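# Replace tarnished block in tall stack, move it to bench

## Task

Take the tarnished block out of the tall stack and put a clean block from the loose heap in its place. Set the tarnished block down on the empty bench, then open both grippers so that neither arm is holding anything.

## Robot and tools

Robot: two arms, left_arm and right_arm, each a six-joint arm with a two-finger parallel gripper. Their bases sit in the scene frame at left_arm (-0.046, +0.255, 0) m and right_arm (+0.013, -0.345, 0) m, each turned slightly about z. Scene frame: origin on the table top midway between the arms, +z up, +x out over the table, and left_arm on the +y side. The names left and right do not tell you which side of a camera image an arm appears on.

Gripper axes: the fingers point along the gripper's own +z and close along its own y. The reported end_effector_position is the point between the finger pads, roughly 1 cm short of the tips. A wrist camera mount sticks out near the hand, so leave room for it.

The 14-number row: one flat list covering both arms. Entries 1-7 are left_arm: dx, dy, dz, rx, ry, rz, opening. Entries 8-14 are right_arm in the same order. All entries are in [-1, 1]. The first six of each arm are an offset, not a pose. They are measured in that gripper's own axes, not the scene frame, and are counted from the gripper pose given in the latest result that shows it. For a second or later call inside one reply, or before any result in the scene has shown the pose, they are counted from where the arm is when the call starts. Scale: 1.0 equals 0.6 m of travel or 180 degrees of turn. rx, ry, rz form a single rotation vector. Opening is absolute: +1 is fully open (0.094 m), -1 is shut. An all-zero offset does not mean stay still; it pulls the arm back to the reference pose.

execute_actions: argument actions, a list holding at most one item, plus optional pictures (true/false). An empty list only reads the state. An item with rows (1 to 15 rows) and steps (up to 15, default 15) runs one row per 1/30 s step, with the final row repeated to fill the step count. Each row is measured from the same reference pose, not from the row before it. An item with only steps (up to 300) is a wait. A refused call moves nothing.

move: argument target (one 14-number row as above, offsets from the last reported pose) and optional speed in m/s, 0.002 to 0.5, default 0.25, with turning capped at twice that in rad/s. Both grippers travel on straight paths that finish together, taking 0.5 to 10 s; longer paths are cut off at 10 s. The opening is sent at the start. Paths ignore obstacles and the other arm, and hands can lag, drift or overshoot the speed, mostly with the arm stretched out. Faster contact and aiming further past contact both mean harder impacts.

wait: argument seconds, 0 to 10; sends nothing new.

zoom_image: camera (cam_high, cam_low, cam_left_wrist, cam_right_wrist) and region [x0, y0, x1, y1] in image pixels from the top-left, at most 504 by 504. Image sizes: cam_high and cam_low 504x504, wrist cameras 616x616. Calibration (K, distortion, world-to-camera transform) is given per camera and may be off by a few degrees and millimetres.

read_manual: returns licence text only. finished_scene: pass the number of the current scene to end and grade it; irreversible, so call it only once the goal holds and the grippers have let go.

Control behaviour: every step, the commanded pose is clamped to within 70 mm and 16 degrees of the measured pose, so long reaches need several calls; after an action an arm only continues to its last clamped pose. Position wins over orientation if both cannot be met. Arms tend to end a centimetre or more low and can creep downward under repeated zero offsets; to keep an arm still, send the correction back to its desired pose in the first call of a reply and zeros afterwards, aiming higher if it still sags.

Reading results: the state line lists each gripper's position (m) and quaternion wxyz in the scene frame; at long reach these can be a bit off. grip_measured is finger opening on the command scale; each gripper reads up to about 1 mm off. To hold a block, command about 0.03 below grip_measured (less for a lighter grip). A 'pose unreachable' line and HELD marks mean a clearance check altered or blocked that arm's command on those steps. Hand target shows where the controller is currently driving each gripper. The move: line reports the ending (done, off_target, moving, held, fault), limits (paced = pose clipped; held = steps blocked, after which the arm may jump fast), and each gripper's distance from target. FAULT or OVER-TEMPERATURE FAULT lines mean an arm stopped; MOTOR HOT warns from 75 °C, stops come at 90 °C and a collapse at 100 °C, so do not hold loads longer than needed. Joint torques include offsets and friction, so treat them as rough.

The simulation keeps running while you think, and holding a load keeps heating motors. Brief outside tugs on a held part or nudges to loose objects can happen. Avoid: knocking or setting anything off the table, toppling the tall stack, dropping or slipping the block, fast impacts, pressing hard into objects, and letting the two arms collide or shove each other.

Each tool is called after "Call:" by a JSON object that holds its "op" and its "data", one argument or row to a line.

## Session

Call:
{"op": "execute_actions", "data": {
  "actions": []
}}

Scene clock: 0.00 s of 7120.00 s.
left_arm: end_effector_position=(+0.1470, +0.5082, +0.1193) grip_measured=+1.000 end_effector_quat_wxyz=(-0.495, +0.722, -0.416, -0.246) | right_arm: end_effector_position=(+0.6600, -0.1848, +0.2382) grip_measured=+1.000 end_effector_quat_wxyz=(+0.604, -0.513, +0.608, -0.045)
Joint positions: left_arm=[ 0.545  1.249  0.445  0.092 -0.935 -1.193  0.094] | right_arm=[-0.029  2.28   1.992 -0.018 -0.492 -0.924  0.094]
Joint velocities: left_arm=[-0.007 -0.002 -0.007  0.037 -0.066 -0.037  0.   ] | right_arm=[ 0.002  0.022 -0.007  0.007 -0.022 -0.051  0.   ]
Joint torques (N m, as the arm reports them, + toward a larger angle): no reading
Hand target (left_arm): +0.145, +0.508, +0.119; -0.491, +0.721, -0.418, -0.253
Hand target (right_arm): +0.658, -0.184, +0.260; +0.619, -0.510, +0.595, -0.052

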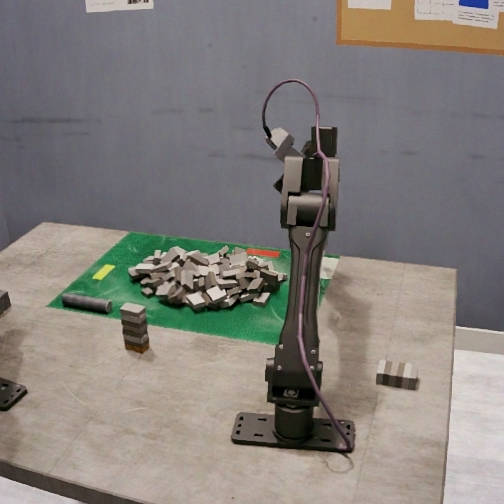

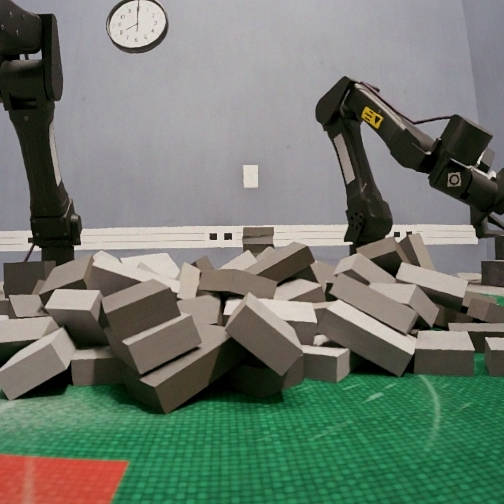

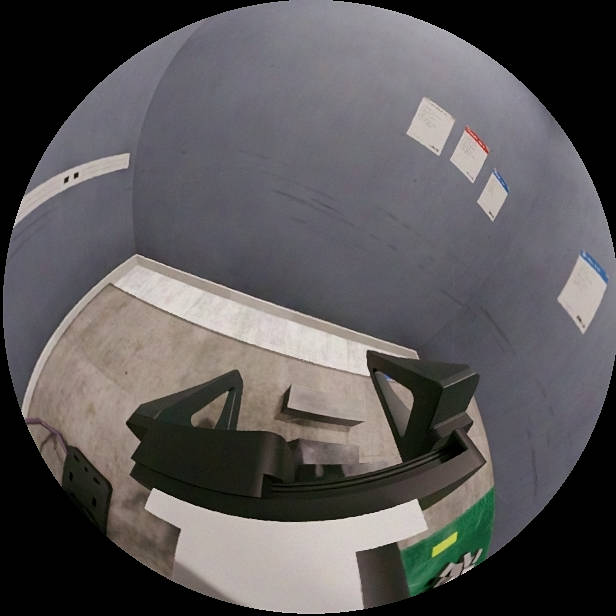

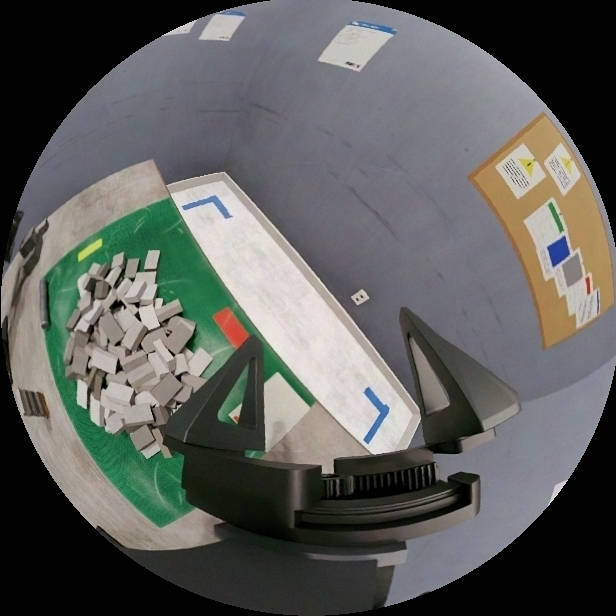

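Call:
{"op": "zoom_image", "data": {
  "camera": "cam_high",
  "region": [90, 290, 180, 365]
}}

Call:
{"op": "zoom_image", "data": {
  "camera": "cam_high",
  "region": [110, 230, 300, 330]
}}

Call:
{"op": "zoom_image", "data": {
  "camera": "cam_low",
  "region": [220, 210, 300, 270]
}}

Region (90, 290, 180, 365) of cam_high's 504x504 image, scaled by 5.600, with more detail than that image has.

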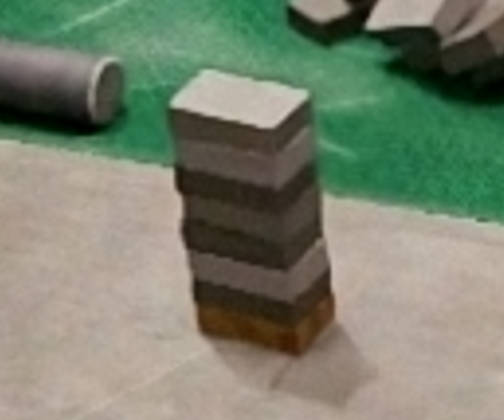

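Region (110, 230, 300, 330) of cam_high's 504x504 image, scaled by 2.653, with more detail than that image has; it fills the top 265 rows of this view, and the rest is white.

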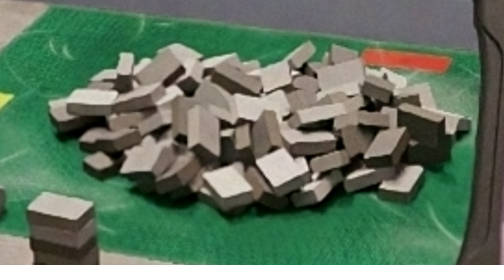

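Region (220, 210, 300, 270) of cam_low's 504x504 image, scaled by 6.300, with more detail than that image has; it fills the top 378 rows of this view, and the rest is white.

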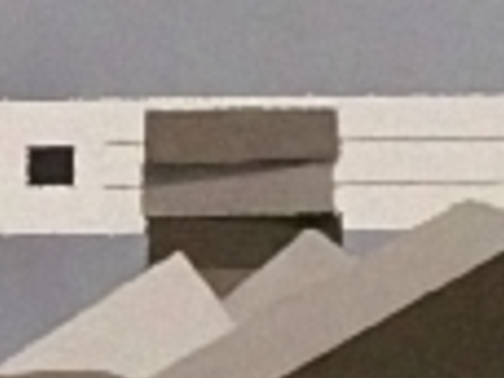

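Call:
{"op": "move", "data": {
  "target": [0.172,0.052,-0.753,0.197,0.396,0.577,1,-0.073,0.332,-0.29,-0.033,0.444,0.377,1]
}}

Scene clock: 65.50 s of 7120.00 s.
left_arm: end_effector_position=(+0.1496, +0.0565, +0.1972) grip_measured=+1.000 end_effector_quat_wxyz=(+0.004, -0.015, +1.000, -0.012) | right_arm: end_effector_position=(+0.4059, -0.1642, +0.1668) grip_measured=+1.000 end_effector_quat_wxyz=(+0.042, +0.001, +0.999, +0.013)
Joint positions: left_arm=[-0.694  1.604  1.617 -1.56   0.011 -0.822  0.094] | right_arm=[ 0.291  2.182  2.262 -1.564  0.012  0.436  0.094]
Joint velocities: left_arm=[-0.022  0.007  0.007 -0.007 -0.022  0.066  0.   ] | right_arm=[ 0.002 -0.027  0.002 -0.022  0.007 -0.051  0.   ]
Joint torques (N m, as the arm reports them, + toward a larger angle): left_arm=[-0.77 -5.23  8.7   0.29  0.09  0.15] | right_arm=[  0.82 -12.9    6.37   0.46  -0.01   0.08]
Hand target (left_arm): +0.148, +0.053, +0.200; -0.000, -0.005, +1.000, -0.013
Hand target (right_arm): +0.399, -0.161, +0.179; +0.050, -0.001, +0.999, +0.019
Off the commanded pose (left_arm): 0.006 m, 2 deg.
Off the commanded pose (right_arm): 0.015 m, 5 deg.
joint sent to its limit (left arm) — the command would take joint 4 (wrist pitch) past its lower limit, so that joint was sent only as far as its limit.
joint sent to its limit (right arm) — the command would take joint 4 (wrist pitch) past its lower limit, so that joint was sent only as far as its limit.
After step 90, 57.37 s passed at rest.
move: off_target (right_arm)
camera_calibration (this result's frames):
cam_left_wrist: T_world_to_cam=[[-0.127699, -0.989175, 0.0722839, 0.0549137], [-0.949061, 0.143036, 0.280756, 0.127917], [-0.288056, -0.0327496, -0.957053, 0.345775], [0, 0, 0, 1]] pos_world=[0.228016, 0.0473465, 0.291042]
cam_right_wrist: T_world_to_cam=[[-0.283783, -0.957347, -0.0543518, -0.0302331], [-0.722861, 0.176344, 0.668113, 0.231282], [-0.630031, 0.228888, -0.742072, 0.520422], [0, 0, 0, 1]] pos_world=[0.486487, -0.188847, 0.230025]

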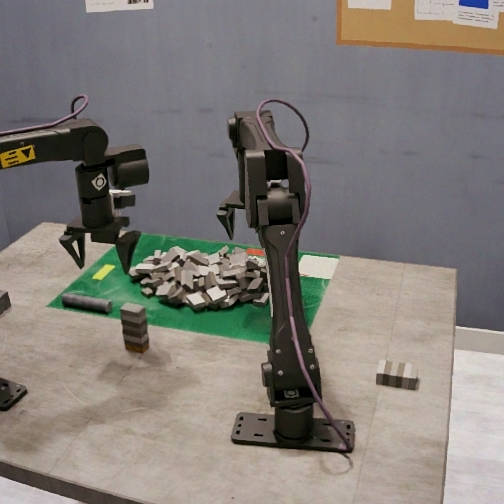

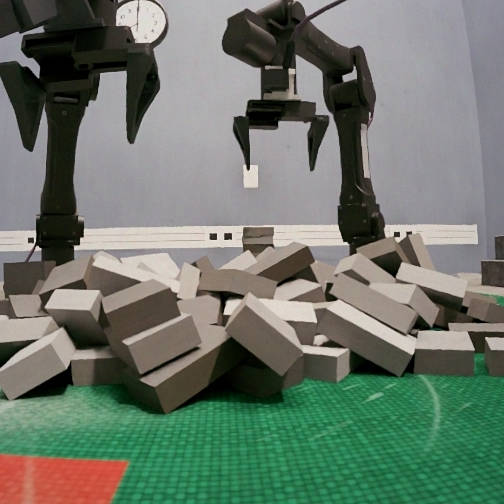

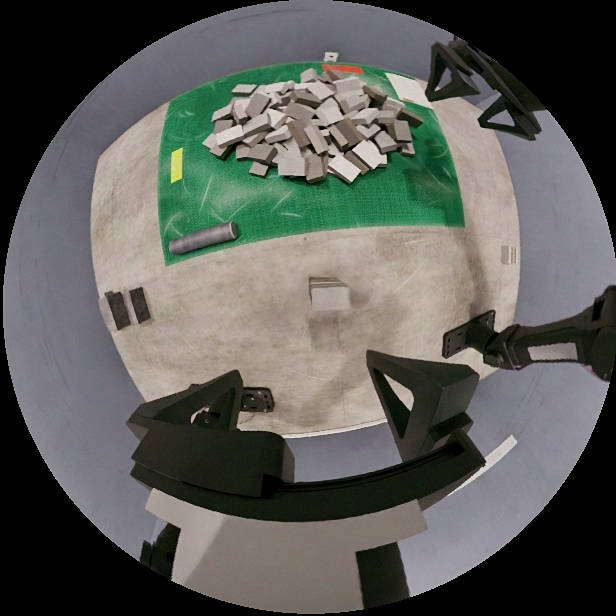

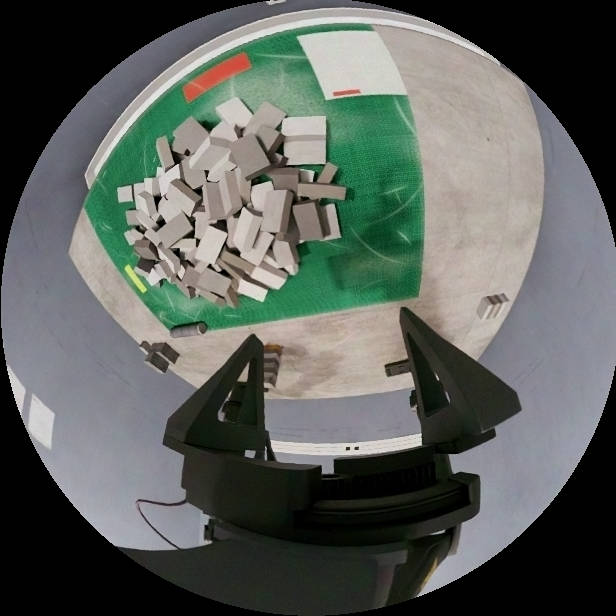

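Call:
{"op": "move", "data": {
  "target": [-0.037,-0.068,0.115,0,0,0.05,0.5,0,0.08,0,0,0,0,1]
}}

Call:
{"op": "zoom_image", "data": {
  "camera": "cam_right_wrist",
  "region": [150, 60, 430, 340]
}}

Scene clock: 78.73 s of 7120.00 s.
left_arm: end_effector_position=(+0.1757, +0.0155, +0.1333) grip_measured=+0.502 end_effector_quat_wxyz=(+0.005, +0.054, +0.998, -0.013) | right_arm: end_effector_position=(+0.4022, -0.1166, +0.1596) grip_measured=+1.000 end_effector_quat_wxyz=(+0.048, -0.002, +0.999, +0.021)
Joint positions: left_arm=[-0.725  1.754  1.527 -1.319  0.013 -0.713  0.071] | right_arm=[ 0.39   2.259  2.359 -1.567  0.012  0.528  0.094]
Joint velocities: left_arm=[-0.002 -0.002  0.007  0.007  0.037 -0.037 -0.   ] | right_arm=[-0.002 -0.007  0.022 -0.007 -0.066  0.007  0.   ]
Joint torques (N m, as the arm reports them, + toward a larger angle): left_arm=[-0.68 -7.81  5.31  0.56  0.01  0.13] | right_arm=[  0.13 -11.21   9.3    0.53   0.08   0.05]
Hand target (left_arm): +0.174, +0.014, +0.130; +0.005, +0.063, +0.998, -0.012
Hand target (right_arm): +0.405, -0.116, +0.168; +0.060, +0.001, +0.998, +0.024
Off the commanded pose (left_arm): 0.004 m, 1 deg.
Off the commanded pose (right_arm): 0.009 m, 1 deg.
joint sent to its limit (right arm) — the command would take joint 4 (wrist pitch) past its lower limit, so that joint was sent only as far as its limit.
After step 90, 9.23 s passed at rest.
move: done
camera_calibration (this result's frames):
cam_left_wrist: T_world_to_cam=[[-0.26359, -0.961854, 0.0731963, 0.0456573], [-0.920932, 0.273503, 0.277632, 0.169927], [-0.287061, 0.00577221, -0.957895, 0.290121], [0, 0, 0, 1]] pos_world=[0.251808, -0.00423455, 0.227386]
cam_right_wrist: T_world_to_cam=[[-0.27564, -0.958441, -0.0735701, 0.0135871], [-0.73208, 0.159708, 0.662232, 0.227729], [-0.622961, 0.236397, -0.745678, 0.500499], [0, 0, 0, 1]] pos_world=[0.482252, -0.141664, 0.223401]

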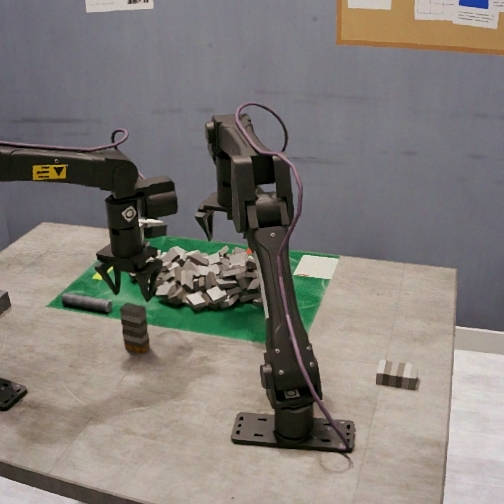

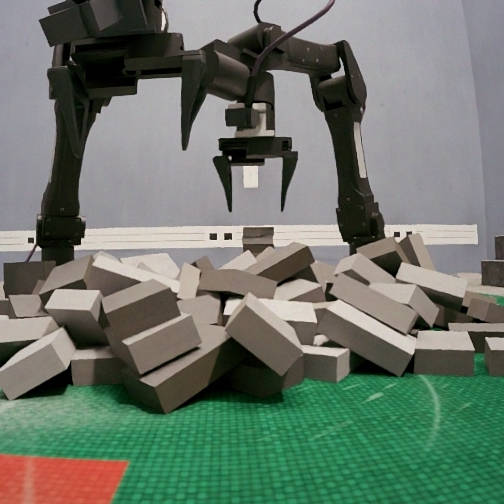

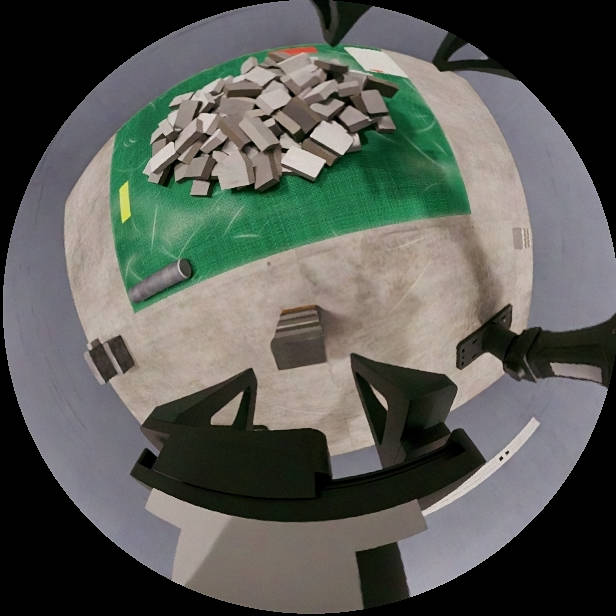

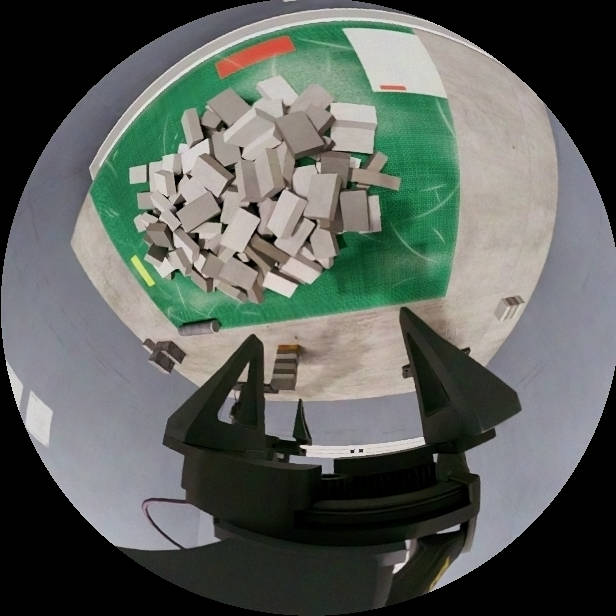

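Region (150, 60, 430, 340) of cam_right_wrist's 616x616 image, scaled by 1.800, with more detail than that image has.

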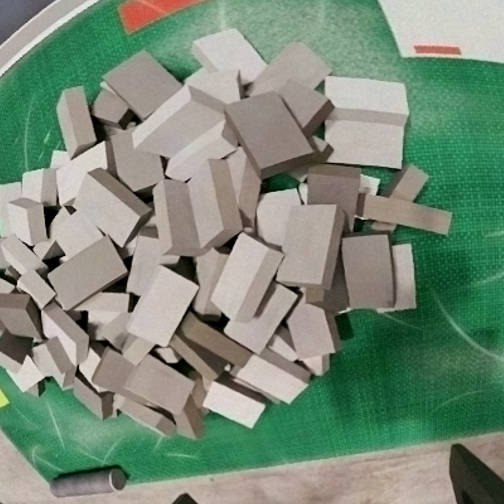

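Call:
{"op": "move", "data": {
  "target": [0.003,0,0.12,0,0,0,0.5,-0.04,-0.085,0.15,0,0.03,-0.465,0.35],
  "speed": 0.12
}}

Scene clock: 105.67 s of 7120.00 s.
left_arm: end_effector_position=(+0.1799, +0.0109, +0.0743) grip_measured=+0.502 end_effector_quat_wxyz=(+0.017, +0.055, +0.998, -0.025) | right_arm: end_effector_position=(+0.4294, -0.1595, +0.0699) grip_measured=+0.352 end_effector_quat_wxyz=(-0.001, -0.670, +0.742, -0.013)
Joint positions: left_arm=[-0.725  1.769  1.308 -1.05   0.013 -0.712  0.071] | right_arm=[ 0.284  2.333  2.127 -1.359  0.026 -1.041  0.063]
Joint velocities: left_arm=[ 0.002 -0.012 -0.002 -0.037  0.051  0.007  0.   ] | right_arm=[-0.007 -0.012 -0.002 -0.022 -0.051  0.007 -0.   ]
Joint torques (N m, as the arm reports them, + toward a larger angle): left_arm=[-0.44 -6.29  4.47  0.62  0.03 -0.06] | right_arm=[ -0.89 -11.87   6.57   0.58  -0.01  -0.04]
Hand target (left_arm): +0.175, +0.014, +0.062; +0.005, +0.055, +0.998, -0.013
Hand target (right_arm): +0.435, -0.164, +0.070; +0.006, -0.669, +0.743, -0.016
Off the commanded pose (left_arm): 0.014 m, 2 deg.
Off the commanded pose (right_arm): 0.007 m, 1 deg.
After step 90, 17.40 s passed at rest.
move: off_target (left_arm)
camera_calibration (this result's frames):
cam_left_wrist: T_world_to_cam=[[-0.266636, -0.95946, 0.091334, 0.0458471], [-0.926845, 0.281248, 0.248711, 0.194634], [-0.264316, -0.0183372, -0.964262, 0.231508], [0, 0, 0, 1]] pos_world=[0.253812, -0.0065069, 0.170639]
cam_right_wrist: T_world_to_cam=[[0.924895, -0.379844, 0.0169765, -0.456176], [-0.270732, -0.626551, 0.730848, -0.0143656], [-0.266972, -0.680553, -0.68233, 0.157094], [0, 0, 0, 1]] pos_world=[0.459965, -0.0753657, 0.125433]

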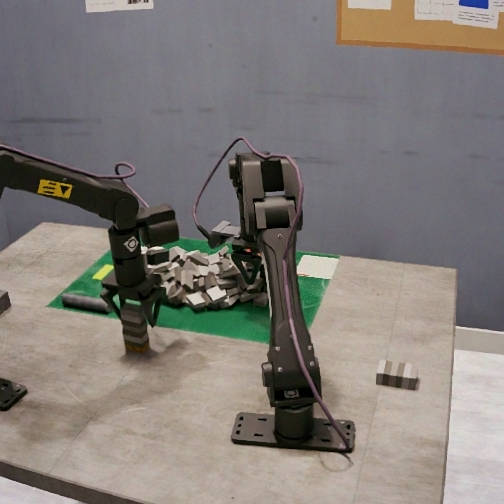

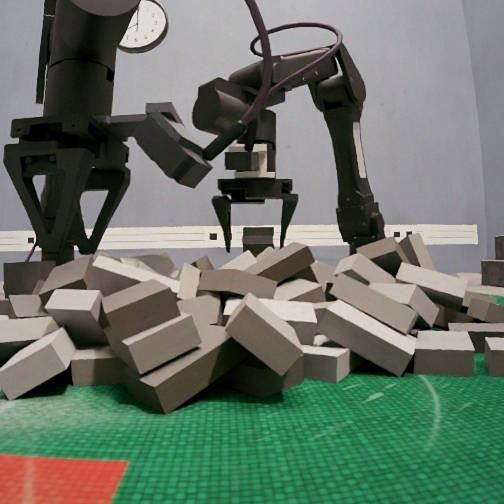

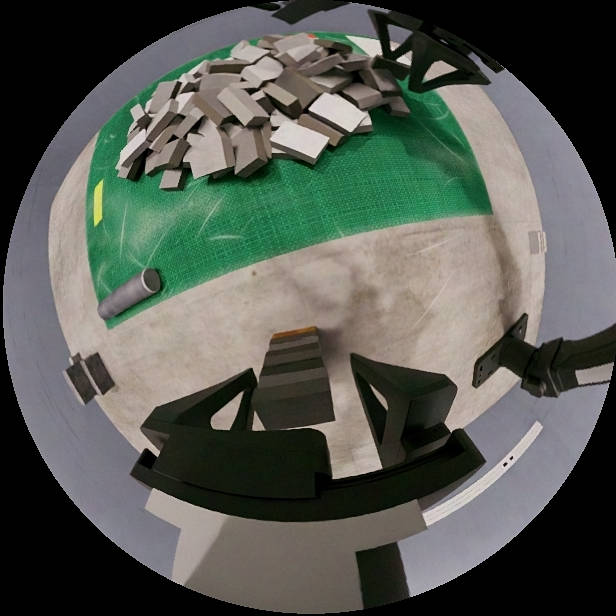

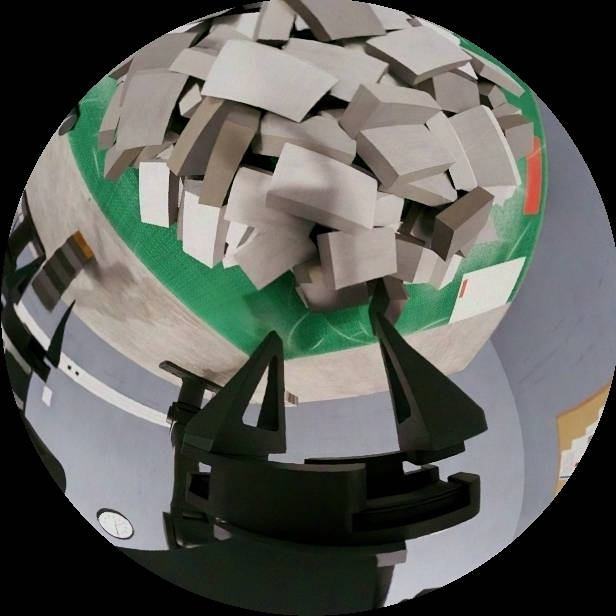

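Call:
{"op": "zoom_image", "data": {
  "camera": "cam_right_wrist",
  "region": [220, 140, 460, 360]
}}

Region (220, 140, 460, 360) of cam_right_wrist's 616x616 image, scaled by 2.100, with more detail than that image has; it fills the top 462 rows of this view, and the rest is white.

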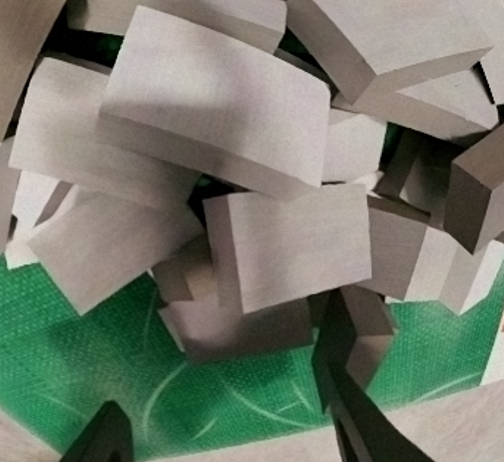

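Call:
{"op": "move", "data": {
  "target": [0.015,0.012,0.045,0,0,0,0.5,0.017,-0.025,0.055,0,0,0,0.35],
  "speed": 0.06
}}

Call:
{"op": "zoom_image", "data": {
  "camera": "cam_right_wrist",
  "region": [220, 180, 460, 400]
}}

Call:
{"op": "zoom_image", "data": {
  "camera": "cam_high",
  "region": [90, 280, 190, 365]
}}

Scene clock: 132.50 s of 7120.00 s.
left_arm: end_effector_position=(+0.1759, +0.0152, +0.0500) grip_measured=+0.502 end_effector_quat_wxyz=(+0.018, +0.055, +0.998, -0.026) | right_arm: end_effector_position=(+0.4351, -0.1684, +0.0386) grip_measured=+0.351 end_effector_quat_wxyz=(-0.014, -0.673, +0.740, -0.009)
Joint positions: left_arm=[-0.725  1.769  1.208 -0.947  0.013 -0.712  0.071] | right_arm=[ 0.261  2.378  2.081 -1.294  0.026 -1.071  0.063]
Joint velocities: left_arm=[-0.007  0.012 -0.002  0.037 -0.037 -0.081  0.001] | right_arm=[-0.002 -0.007 -0.012  0.022 -0.037  0.007  0.001]
Joint torques (N m, as the arm reports them, + toward a larger angle): left_arm=[-0.08 -8.14  4.41  0.6   0.03  0.  ] | right_arm=[ -0.97 -11.8    6.57   0.65  -0.02  -0.06]
Hand target (left_arm): +0.173, +0.018, +0.047; +0.017, +0.055, +0.998, -0.025
Hand target (right_arm): +0.444, -0.172, +0.037; -0.001, -0.670, +0.742, -0.013
Off the commanded pose (left_arm): 0.005 m, 0 deg.
Off the commanded pose (right_arm): 0.009 m, 2 deg.
After step 90, 22.73 s passed at rest.
move: done
camera_calibration (this result's frames):
cam_left_wrist: T_world_to_cam=[[-0.266852, -0.959228, 0.0931239, 0.0510738], [-0.927423, 0.28187, 0.245836, 0.195972], [-0.262062, -0.0207635, -0.964828, 0.206832], [0, 0, 0, 1]] pos_world=[0.249581, -0.0019527, 0.146624]
cam_right_wrist: T_world_to_cam=[[0.927522, -0.373764, -0.00172672, -0.463702], [-0.248623, -0.620412, 0.743825, -0.00465638], [-0.279086, -0.689484, -0.668373, 0.134477], [0, 0, 0, 1]] pos_world=[0.466466, -0.0834845, 0.0925433]

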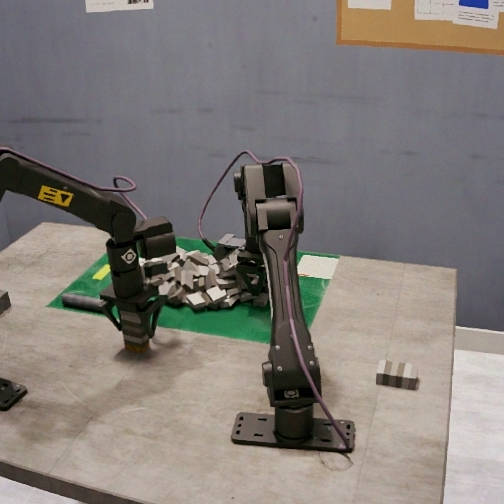

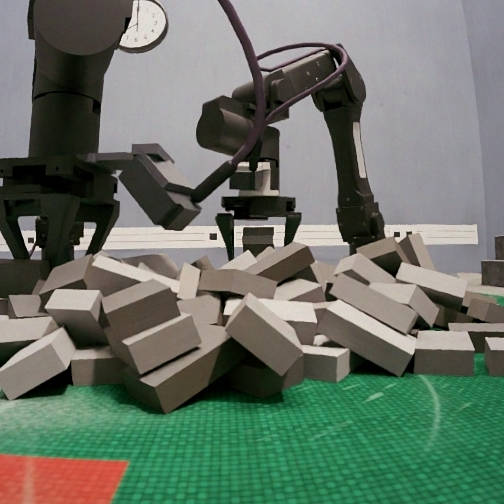

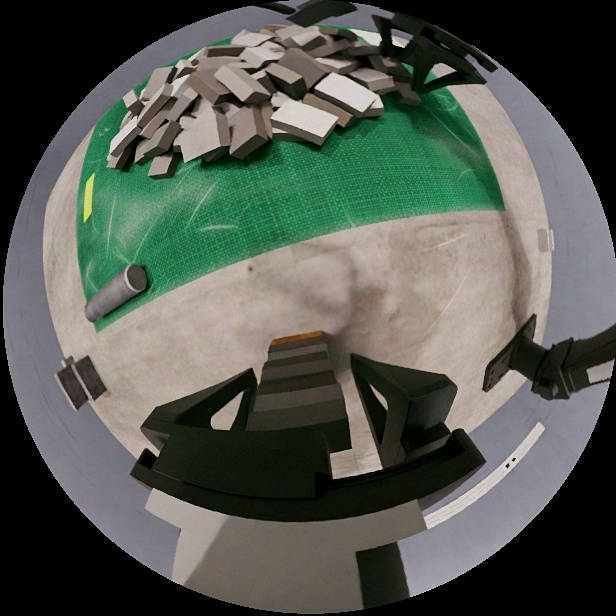

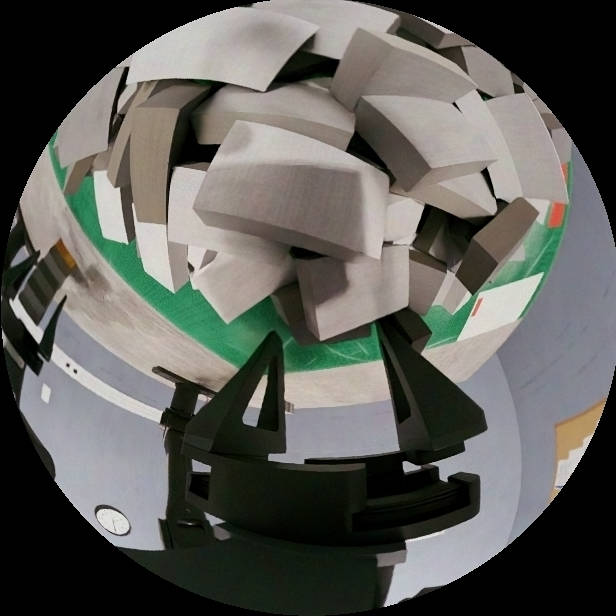

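Region (220, 180, 460, 400) of cam_right_wrist's 616x616 image, scaled by 2.100, with more detail than that image has; it fills the top 462 rows of this view, and the rest is white.

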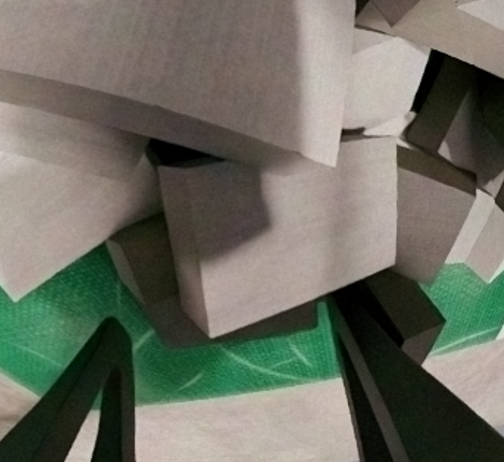

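Region (90, 280, 190, 365) of cam_high's 504x504 image, scaled by 5.040, with more detail than that image has; it fills the top 428 rows of this view, and the rest is white.

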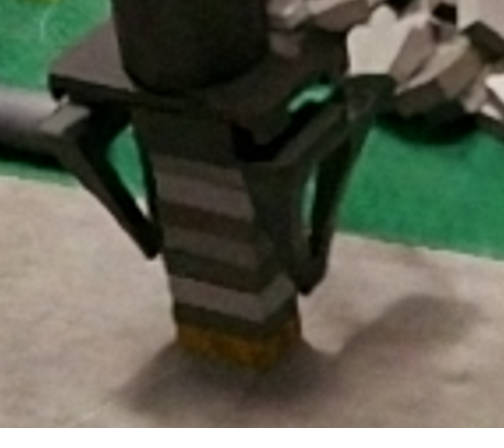

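Call:
{"op": "move", "data": {
  "target": [0,0,0.004,0,0,0,-0.12,0,0.05,-0.12,0,0,0,0.35],
  "speed": 0.1
}}

Scene clock: 149.37 s of 7120.00 s.
left_arm: end_effector_position=(+0.1766, +0.0156, +0.0500) grip_measured=-0.096 end_effector_quat_wxyz=(+0.020, +0.055, +0.998, -0.025) | right_arm: end_effector_position=(+0.4064, -0.1692, +0.0932) grip_measured=+0.351 end_effector_quat_wxyz=(-0.031, -0.671, +0.741, -0.005)
Joint positions: left_arm=[-0.725  1.769  1.208 -0.946  0.008 -0.712  0.042] | right_arm=[ 0.286  2.29   2.144 -1.482  0.028 -1.041  0.063]
Joint velocities: left_arm=[-0.022  0.012 -0.002 -0.007 -0.066  0.022  0.001] | right_arm=[-0.007 -0.002  0.007 -0.066 -0.022 -0.007 -0.001]
Joint torques (N m, as the arm reports them, + toward a larger angle): left_arm=[ 0.07 -7.46  5.8   0.62  0.08  0.02] | right_arm=[  0.7  -13.3    9.31   0.13  -0.05   0.08]
Hand target (left_arm): +0.176, +0.015, +0.048; +0.019, +0.055, +0.998, -0.027
Hand target (right_arm): +0.406, -0.164, +0.111; -0.014, -0.673, +0.740, -0.009
Off the commanded pose (left_arm): 0.003 m, 0 deg.
Off the commanded pose (right_arm): 0.019 m, 2 deg.
After step 90, 12.53 s passed at rest.
move: off_target (right_arm)
camera_calibration (this result's frames):
cam_left_wrist: T_world_to_cam=[[-0.266924, -0.959509, 0.0899684, 0.0517841], [-0.928376, 0.281062, 0.243152, 0.19681], [-0.258594, -0.0186213, -0.965807, 0.206425], [0, 0, 0, 1]] pos_world=[0.249916, -0.00178466, 0.146853]
cam_right_wrist: T_world_to_cam=[[0.92555, -0.377801, -0.0249787, -0.434947], [-0.227028, -0.606557, 0.761936, -0.0610484], [-0.303011, -0.699539, -0.64717, 0.168414], [0, 0, 0, 1]] pos_world=[0.439737, -0.0835409, 0.144643]

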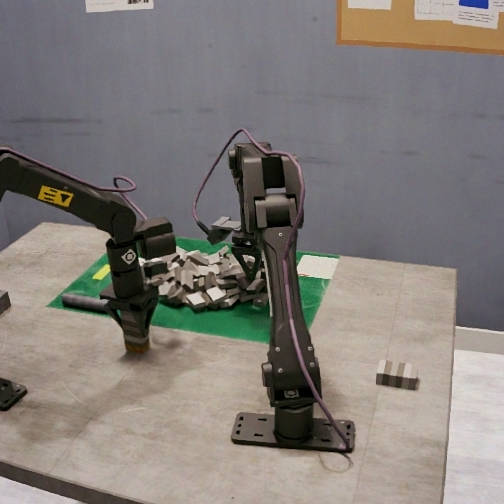

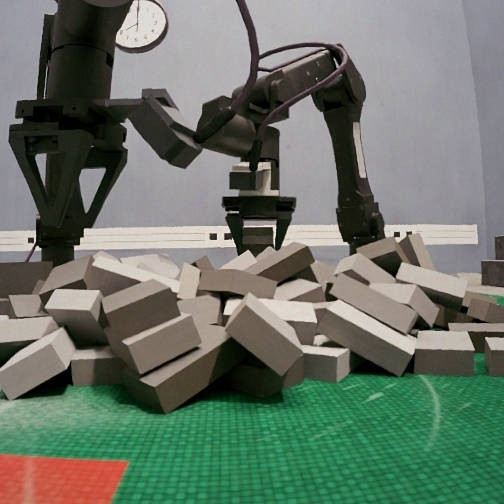

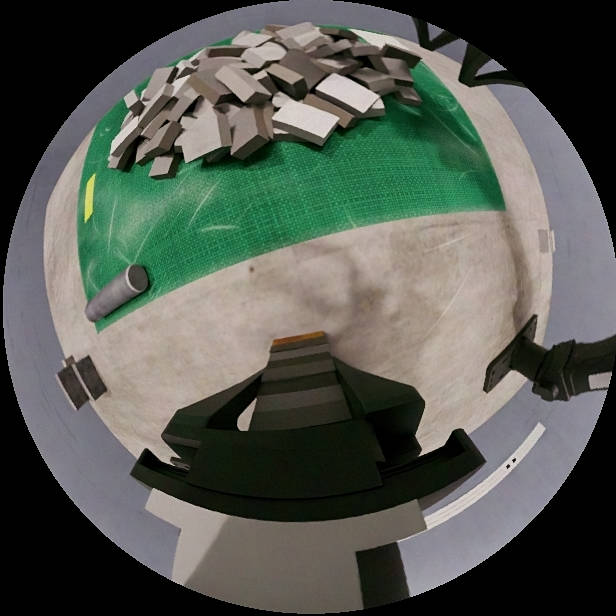

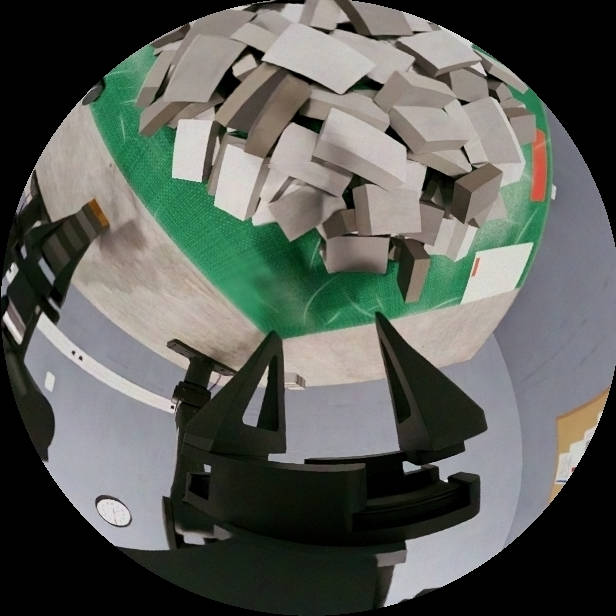

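Call:
{"op": "move", "data": {
  "target": [0,0,-0.07,0,0,0,-0.13,0.0,-0.078,0.078,0.015,0,0.04,0.3],
  "speed": 0.06
}}

Call:
{"op": "zoom_image", "data": {
  "camera": "cam_right_wrist",
  "region": [220, 180, 460, 400]
}}

Call:
{"op": "zoom_image", "data": {
  "camera": "cam_high",
  "region": [90, 260, 290, 365]
}}

Scene clock: 159.17 s of 7120.00 s.
left_arm: end_effector_position=(+0.1678, +0.0251, +0.0688) grip_measured=-0.096 end_effector_quat_wxyz=(-0.002, +0.055, +0.998, -0.004) | right_arm: end_effector_position=(+0.4362, -0.1745, +0.0404) grip_measured=+0.301 end_effector_quat_wxyz=(-0.037, -0.632, +0.774, -0.015)
Joint positions: left_arm=[-0.725  1.756  1.272 -1.084  0.008 -0.712  0.042] | right_arm=[ 0.257  2.427  2.173 -1.379  0.05  -0.967  0.061]
Joint velocities: left_arm=[-0.017  0.017  0.012 -0.051  0.007 -0.037  0.   ] | right_arm=[-0.002 -0.012 -0.002 -0.037 -0.066 -0.007 -0.001]
Joint torques (N m, as the arm reports them, + toward a larger angle): left_arm=[  0.14 -10.35  10.04   0.2    0.02   0.02] | right_arm=[ -0.8  -11.77   9.41   0.51   0.06   0.01]
Hand target (left_arm): +0.174, +0.019, +0.091; +0.020, +0.055, +0.998, -0.025
Hand target (right_arm): +0.450, -0.176, +0.045; -0.015, -0.624, +0.781, -0.024
Off the commanded pose (left_arm): 0.025 m, 3 deg.
Off the commanded pose (right_arm): 0.016 m, 3 deg.
After step 90, 5.30 s passed at rest.
move: off_target (left_arm, right_arm)
camera_calibration (this result's frames):
cam_left_wrist: T_world_to_cam=[[-0.263864, -0.962802, 0.0582012, 0.0585862], [-0.917296, 0.269134, 0.293489, 0.176386], [-0.298235, 0.0240535, -0.954189, 0.227267], [0, 0, 0, 1]] pos_world=[0.245036, 0.0034688, 0.161678]
cam_right_wrist: T_world_to_cam=[[0.882631, -0.470024, -0.00635417, -0.463999], [-0.292895, -0.560483, 0.774643, 0.0190364], [-0.367662, -0.681862, -0.632367, 0.170278], [0, 0, 0, 1]] pos_world=[0.47772, -0.0913149, 0.0899833]

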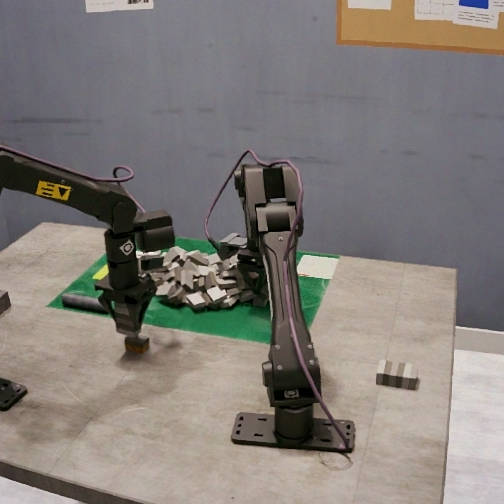

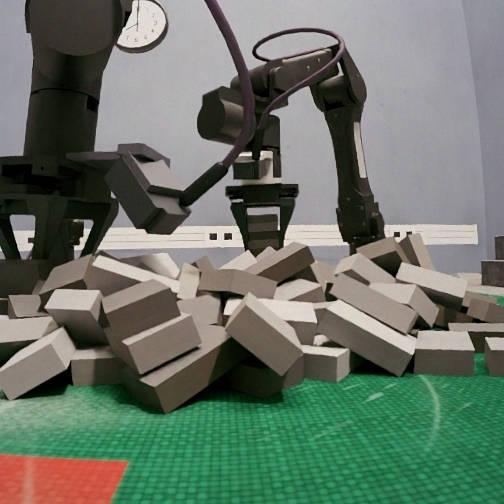

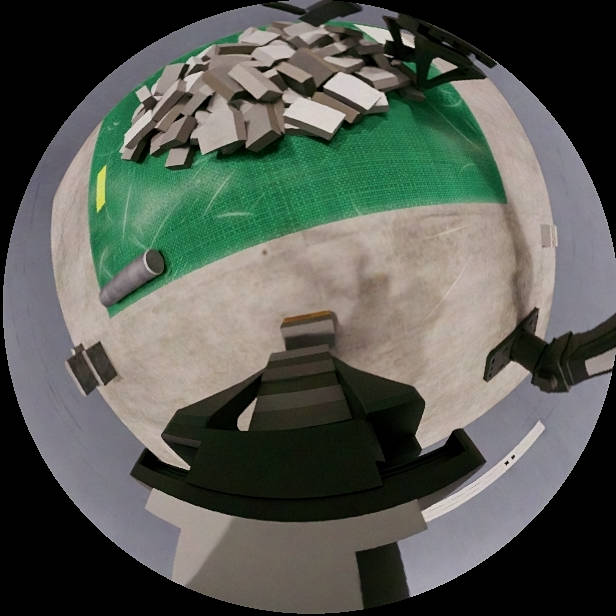

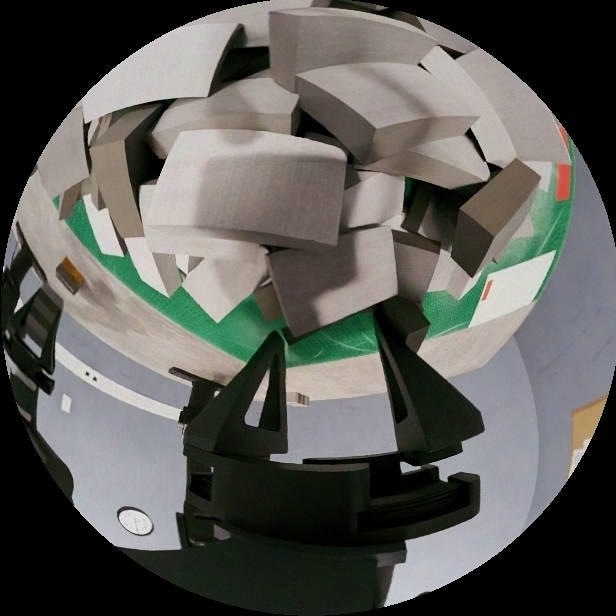

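Region (220, 180, 460, 400) of cam_right_wrist's 616x616 image, scaled by 2.100, with more detail than that image has; it fills the top 462 rows of this view, and the rest is white.

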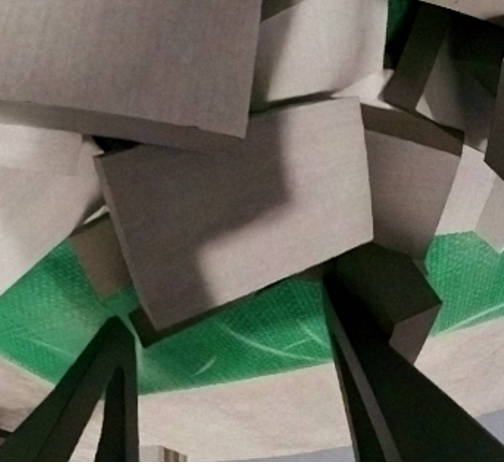

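Region (90, 260, 290, 365) of cam_high's 504x504 image, scaled by 2.520, with more detail than that image has; it fills the top 265 rows of this view, and the rest is white.

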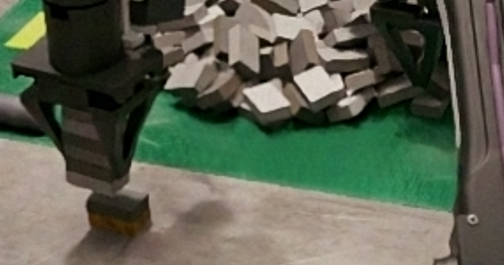

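Call:
{"op": "move", "data": {
  "target": [0.02,0.18,-0.025,0,0,0,-0.13,-0.012,-0.01,0.012,0,0,0,0.3],
  "speed": 0.06
}}

Call:
{"op": "zoom_image", "data": {
  "camera": "cam_high",
  "region": [200, 250, 290, 320]
}}

Scene clock: 169.67 s of 7120.00 s.
left_arm: end_effector_position=(+0.1723, +0.1289, +0.0752) grip_measured=-0.096 end_effector_quat_wxyz=(-0.007, +0.053, +0.999, -0.001) | right_arm: end_effector_position=(+0.4361, -0.1746, +0.0393) grip_measured=+0.301 end_effector_quat_wxyz=(-0.045, -0.632, +0.774, -0.013)
Joint positions: left_arm=[-0.427  1.531  1.056 -1.106  0.008 -0.418  0.042] | right_arm=[ 0.257  2.451  2.211 -1.41   0.05  -0.967  0.061]
Joint velocities: left_arm=[ 0.002 -0.002  0.002 -0.022 -0.066  0.022 -0.   ] | right_arm=[-0.022 -0.007  0.017 -0.037 -0.066  0.007  0.001]
Joint torques (N m, as the arm reports them, + toward a larger angle): left_arm=[ 0.79 -8.21  5.84  0.2   0.01  0.11] | right_arm=[  0.32 -10.47   8.51   0.47  -0.01   0.06]
Hand target (left_arm): +0.169, +0.133, +0.083; -0.000, +0.055, +0.998, -0.003
Hand target (right_arm): +0.443, -0.169, +0.033; -0.037, -0.632, +0.774, -0.015
Off the commanded pose (left_arm): 0.010 m, 1 deg.
Off the commanded pose (right_arm): 0.011 m, 1 deg.
After step 90, 5.27 s passed at rest.
move: off_target (right_arm)
camera_calibration (this result's frames):
cam_left_wrist: T_world_to_cam=[[-0.260019, -0.964079, 0.054239, 0.159194], [-0.91538, 0.263985, 0.303959, 0.150167], [-0.307359, 0.0293856, -0.95114, 0.232823], [0, 0, 0, 1]] pos_world=[0.250413, 0.106992, 0.167168]
cam_right_wrist: T_world_to_cam=[[0.882284, -0.470418, -0.0168233, -0.463483], [-0.280919, -0.554878, 0.783068, 0.0151987], [-0.377704, -0.686162, -0.621709, 0.172701], [0, 0, 0, 1]] pos_world=[0.478423, -0.0910964, 0.0876707]

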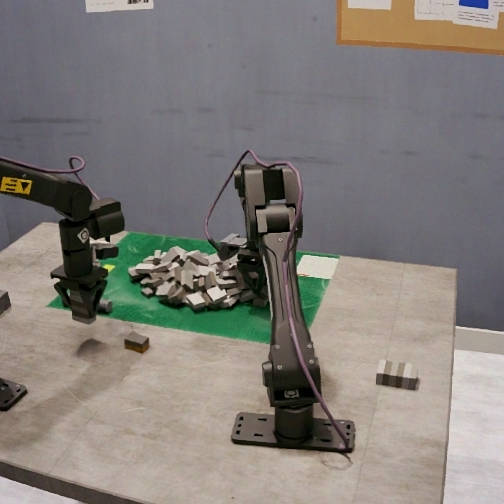

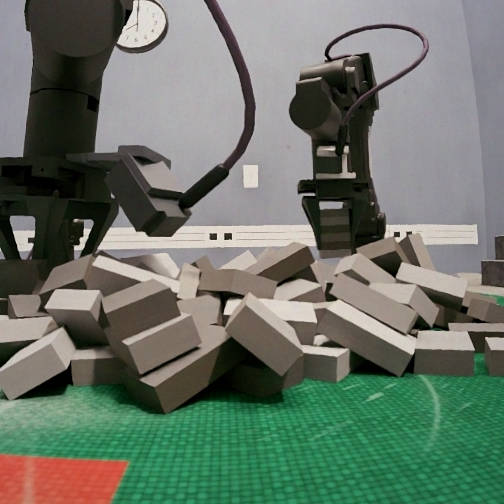

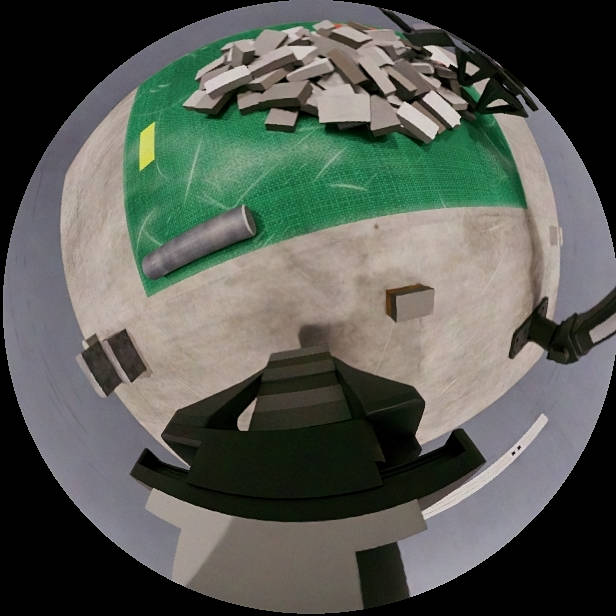

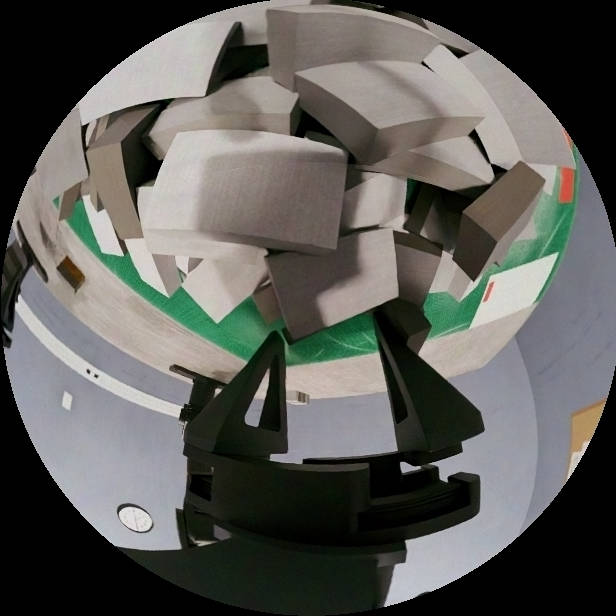

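Region (200, 250, 290, 320) of cam_high's 504x504 image, scaled by 5.600, with more detail than that image has.

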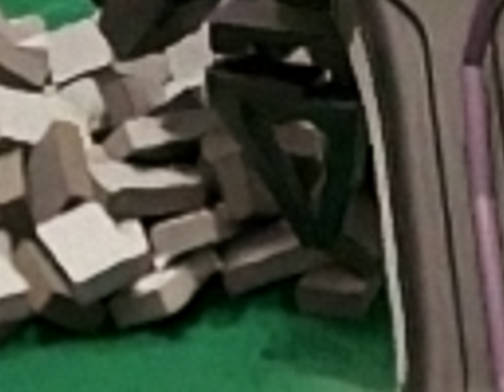

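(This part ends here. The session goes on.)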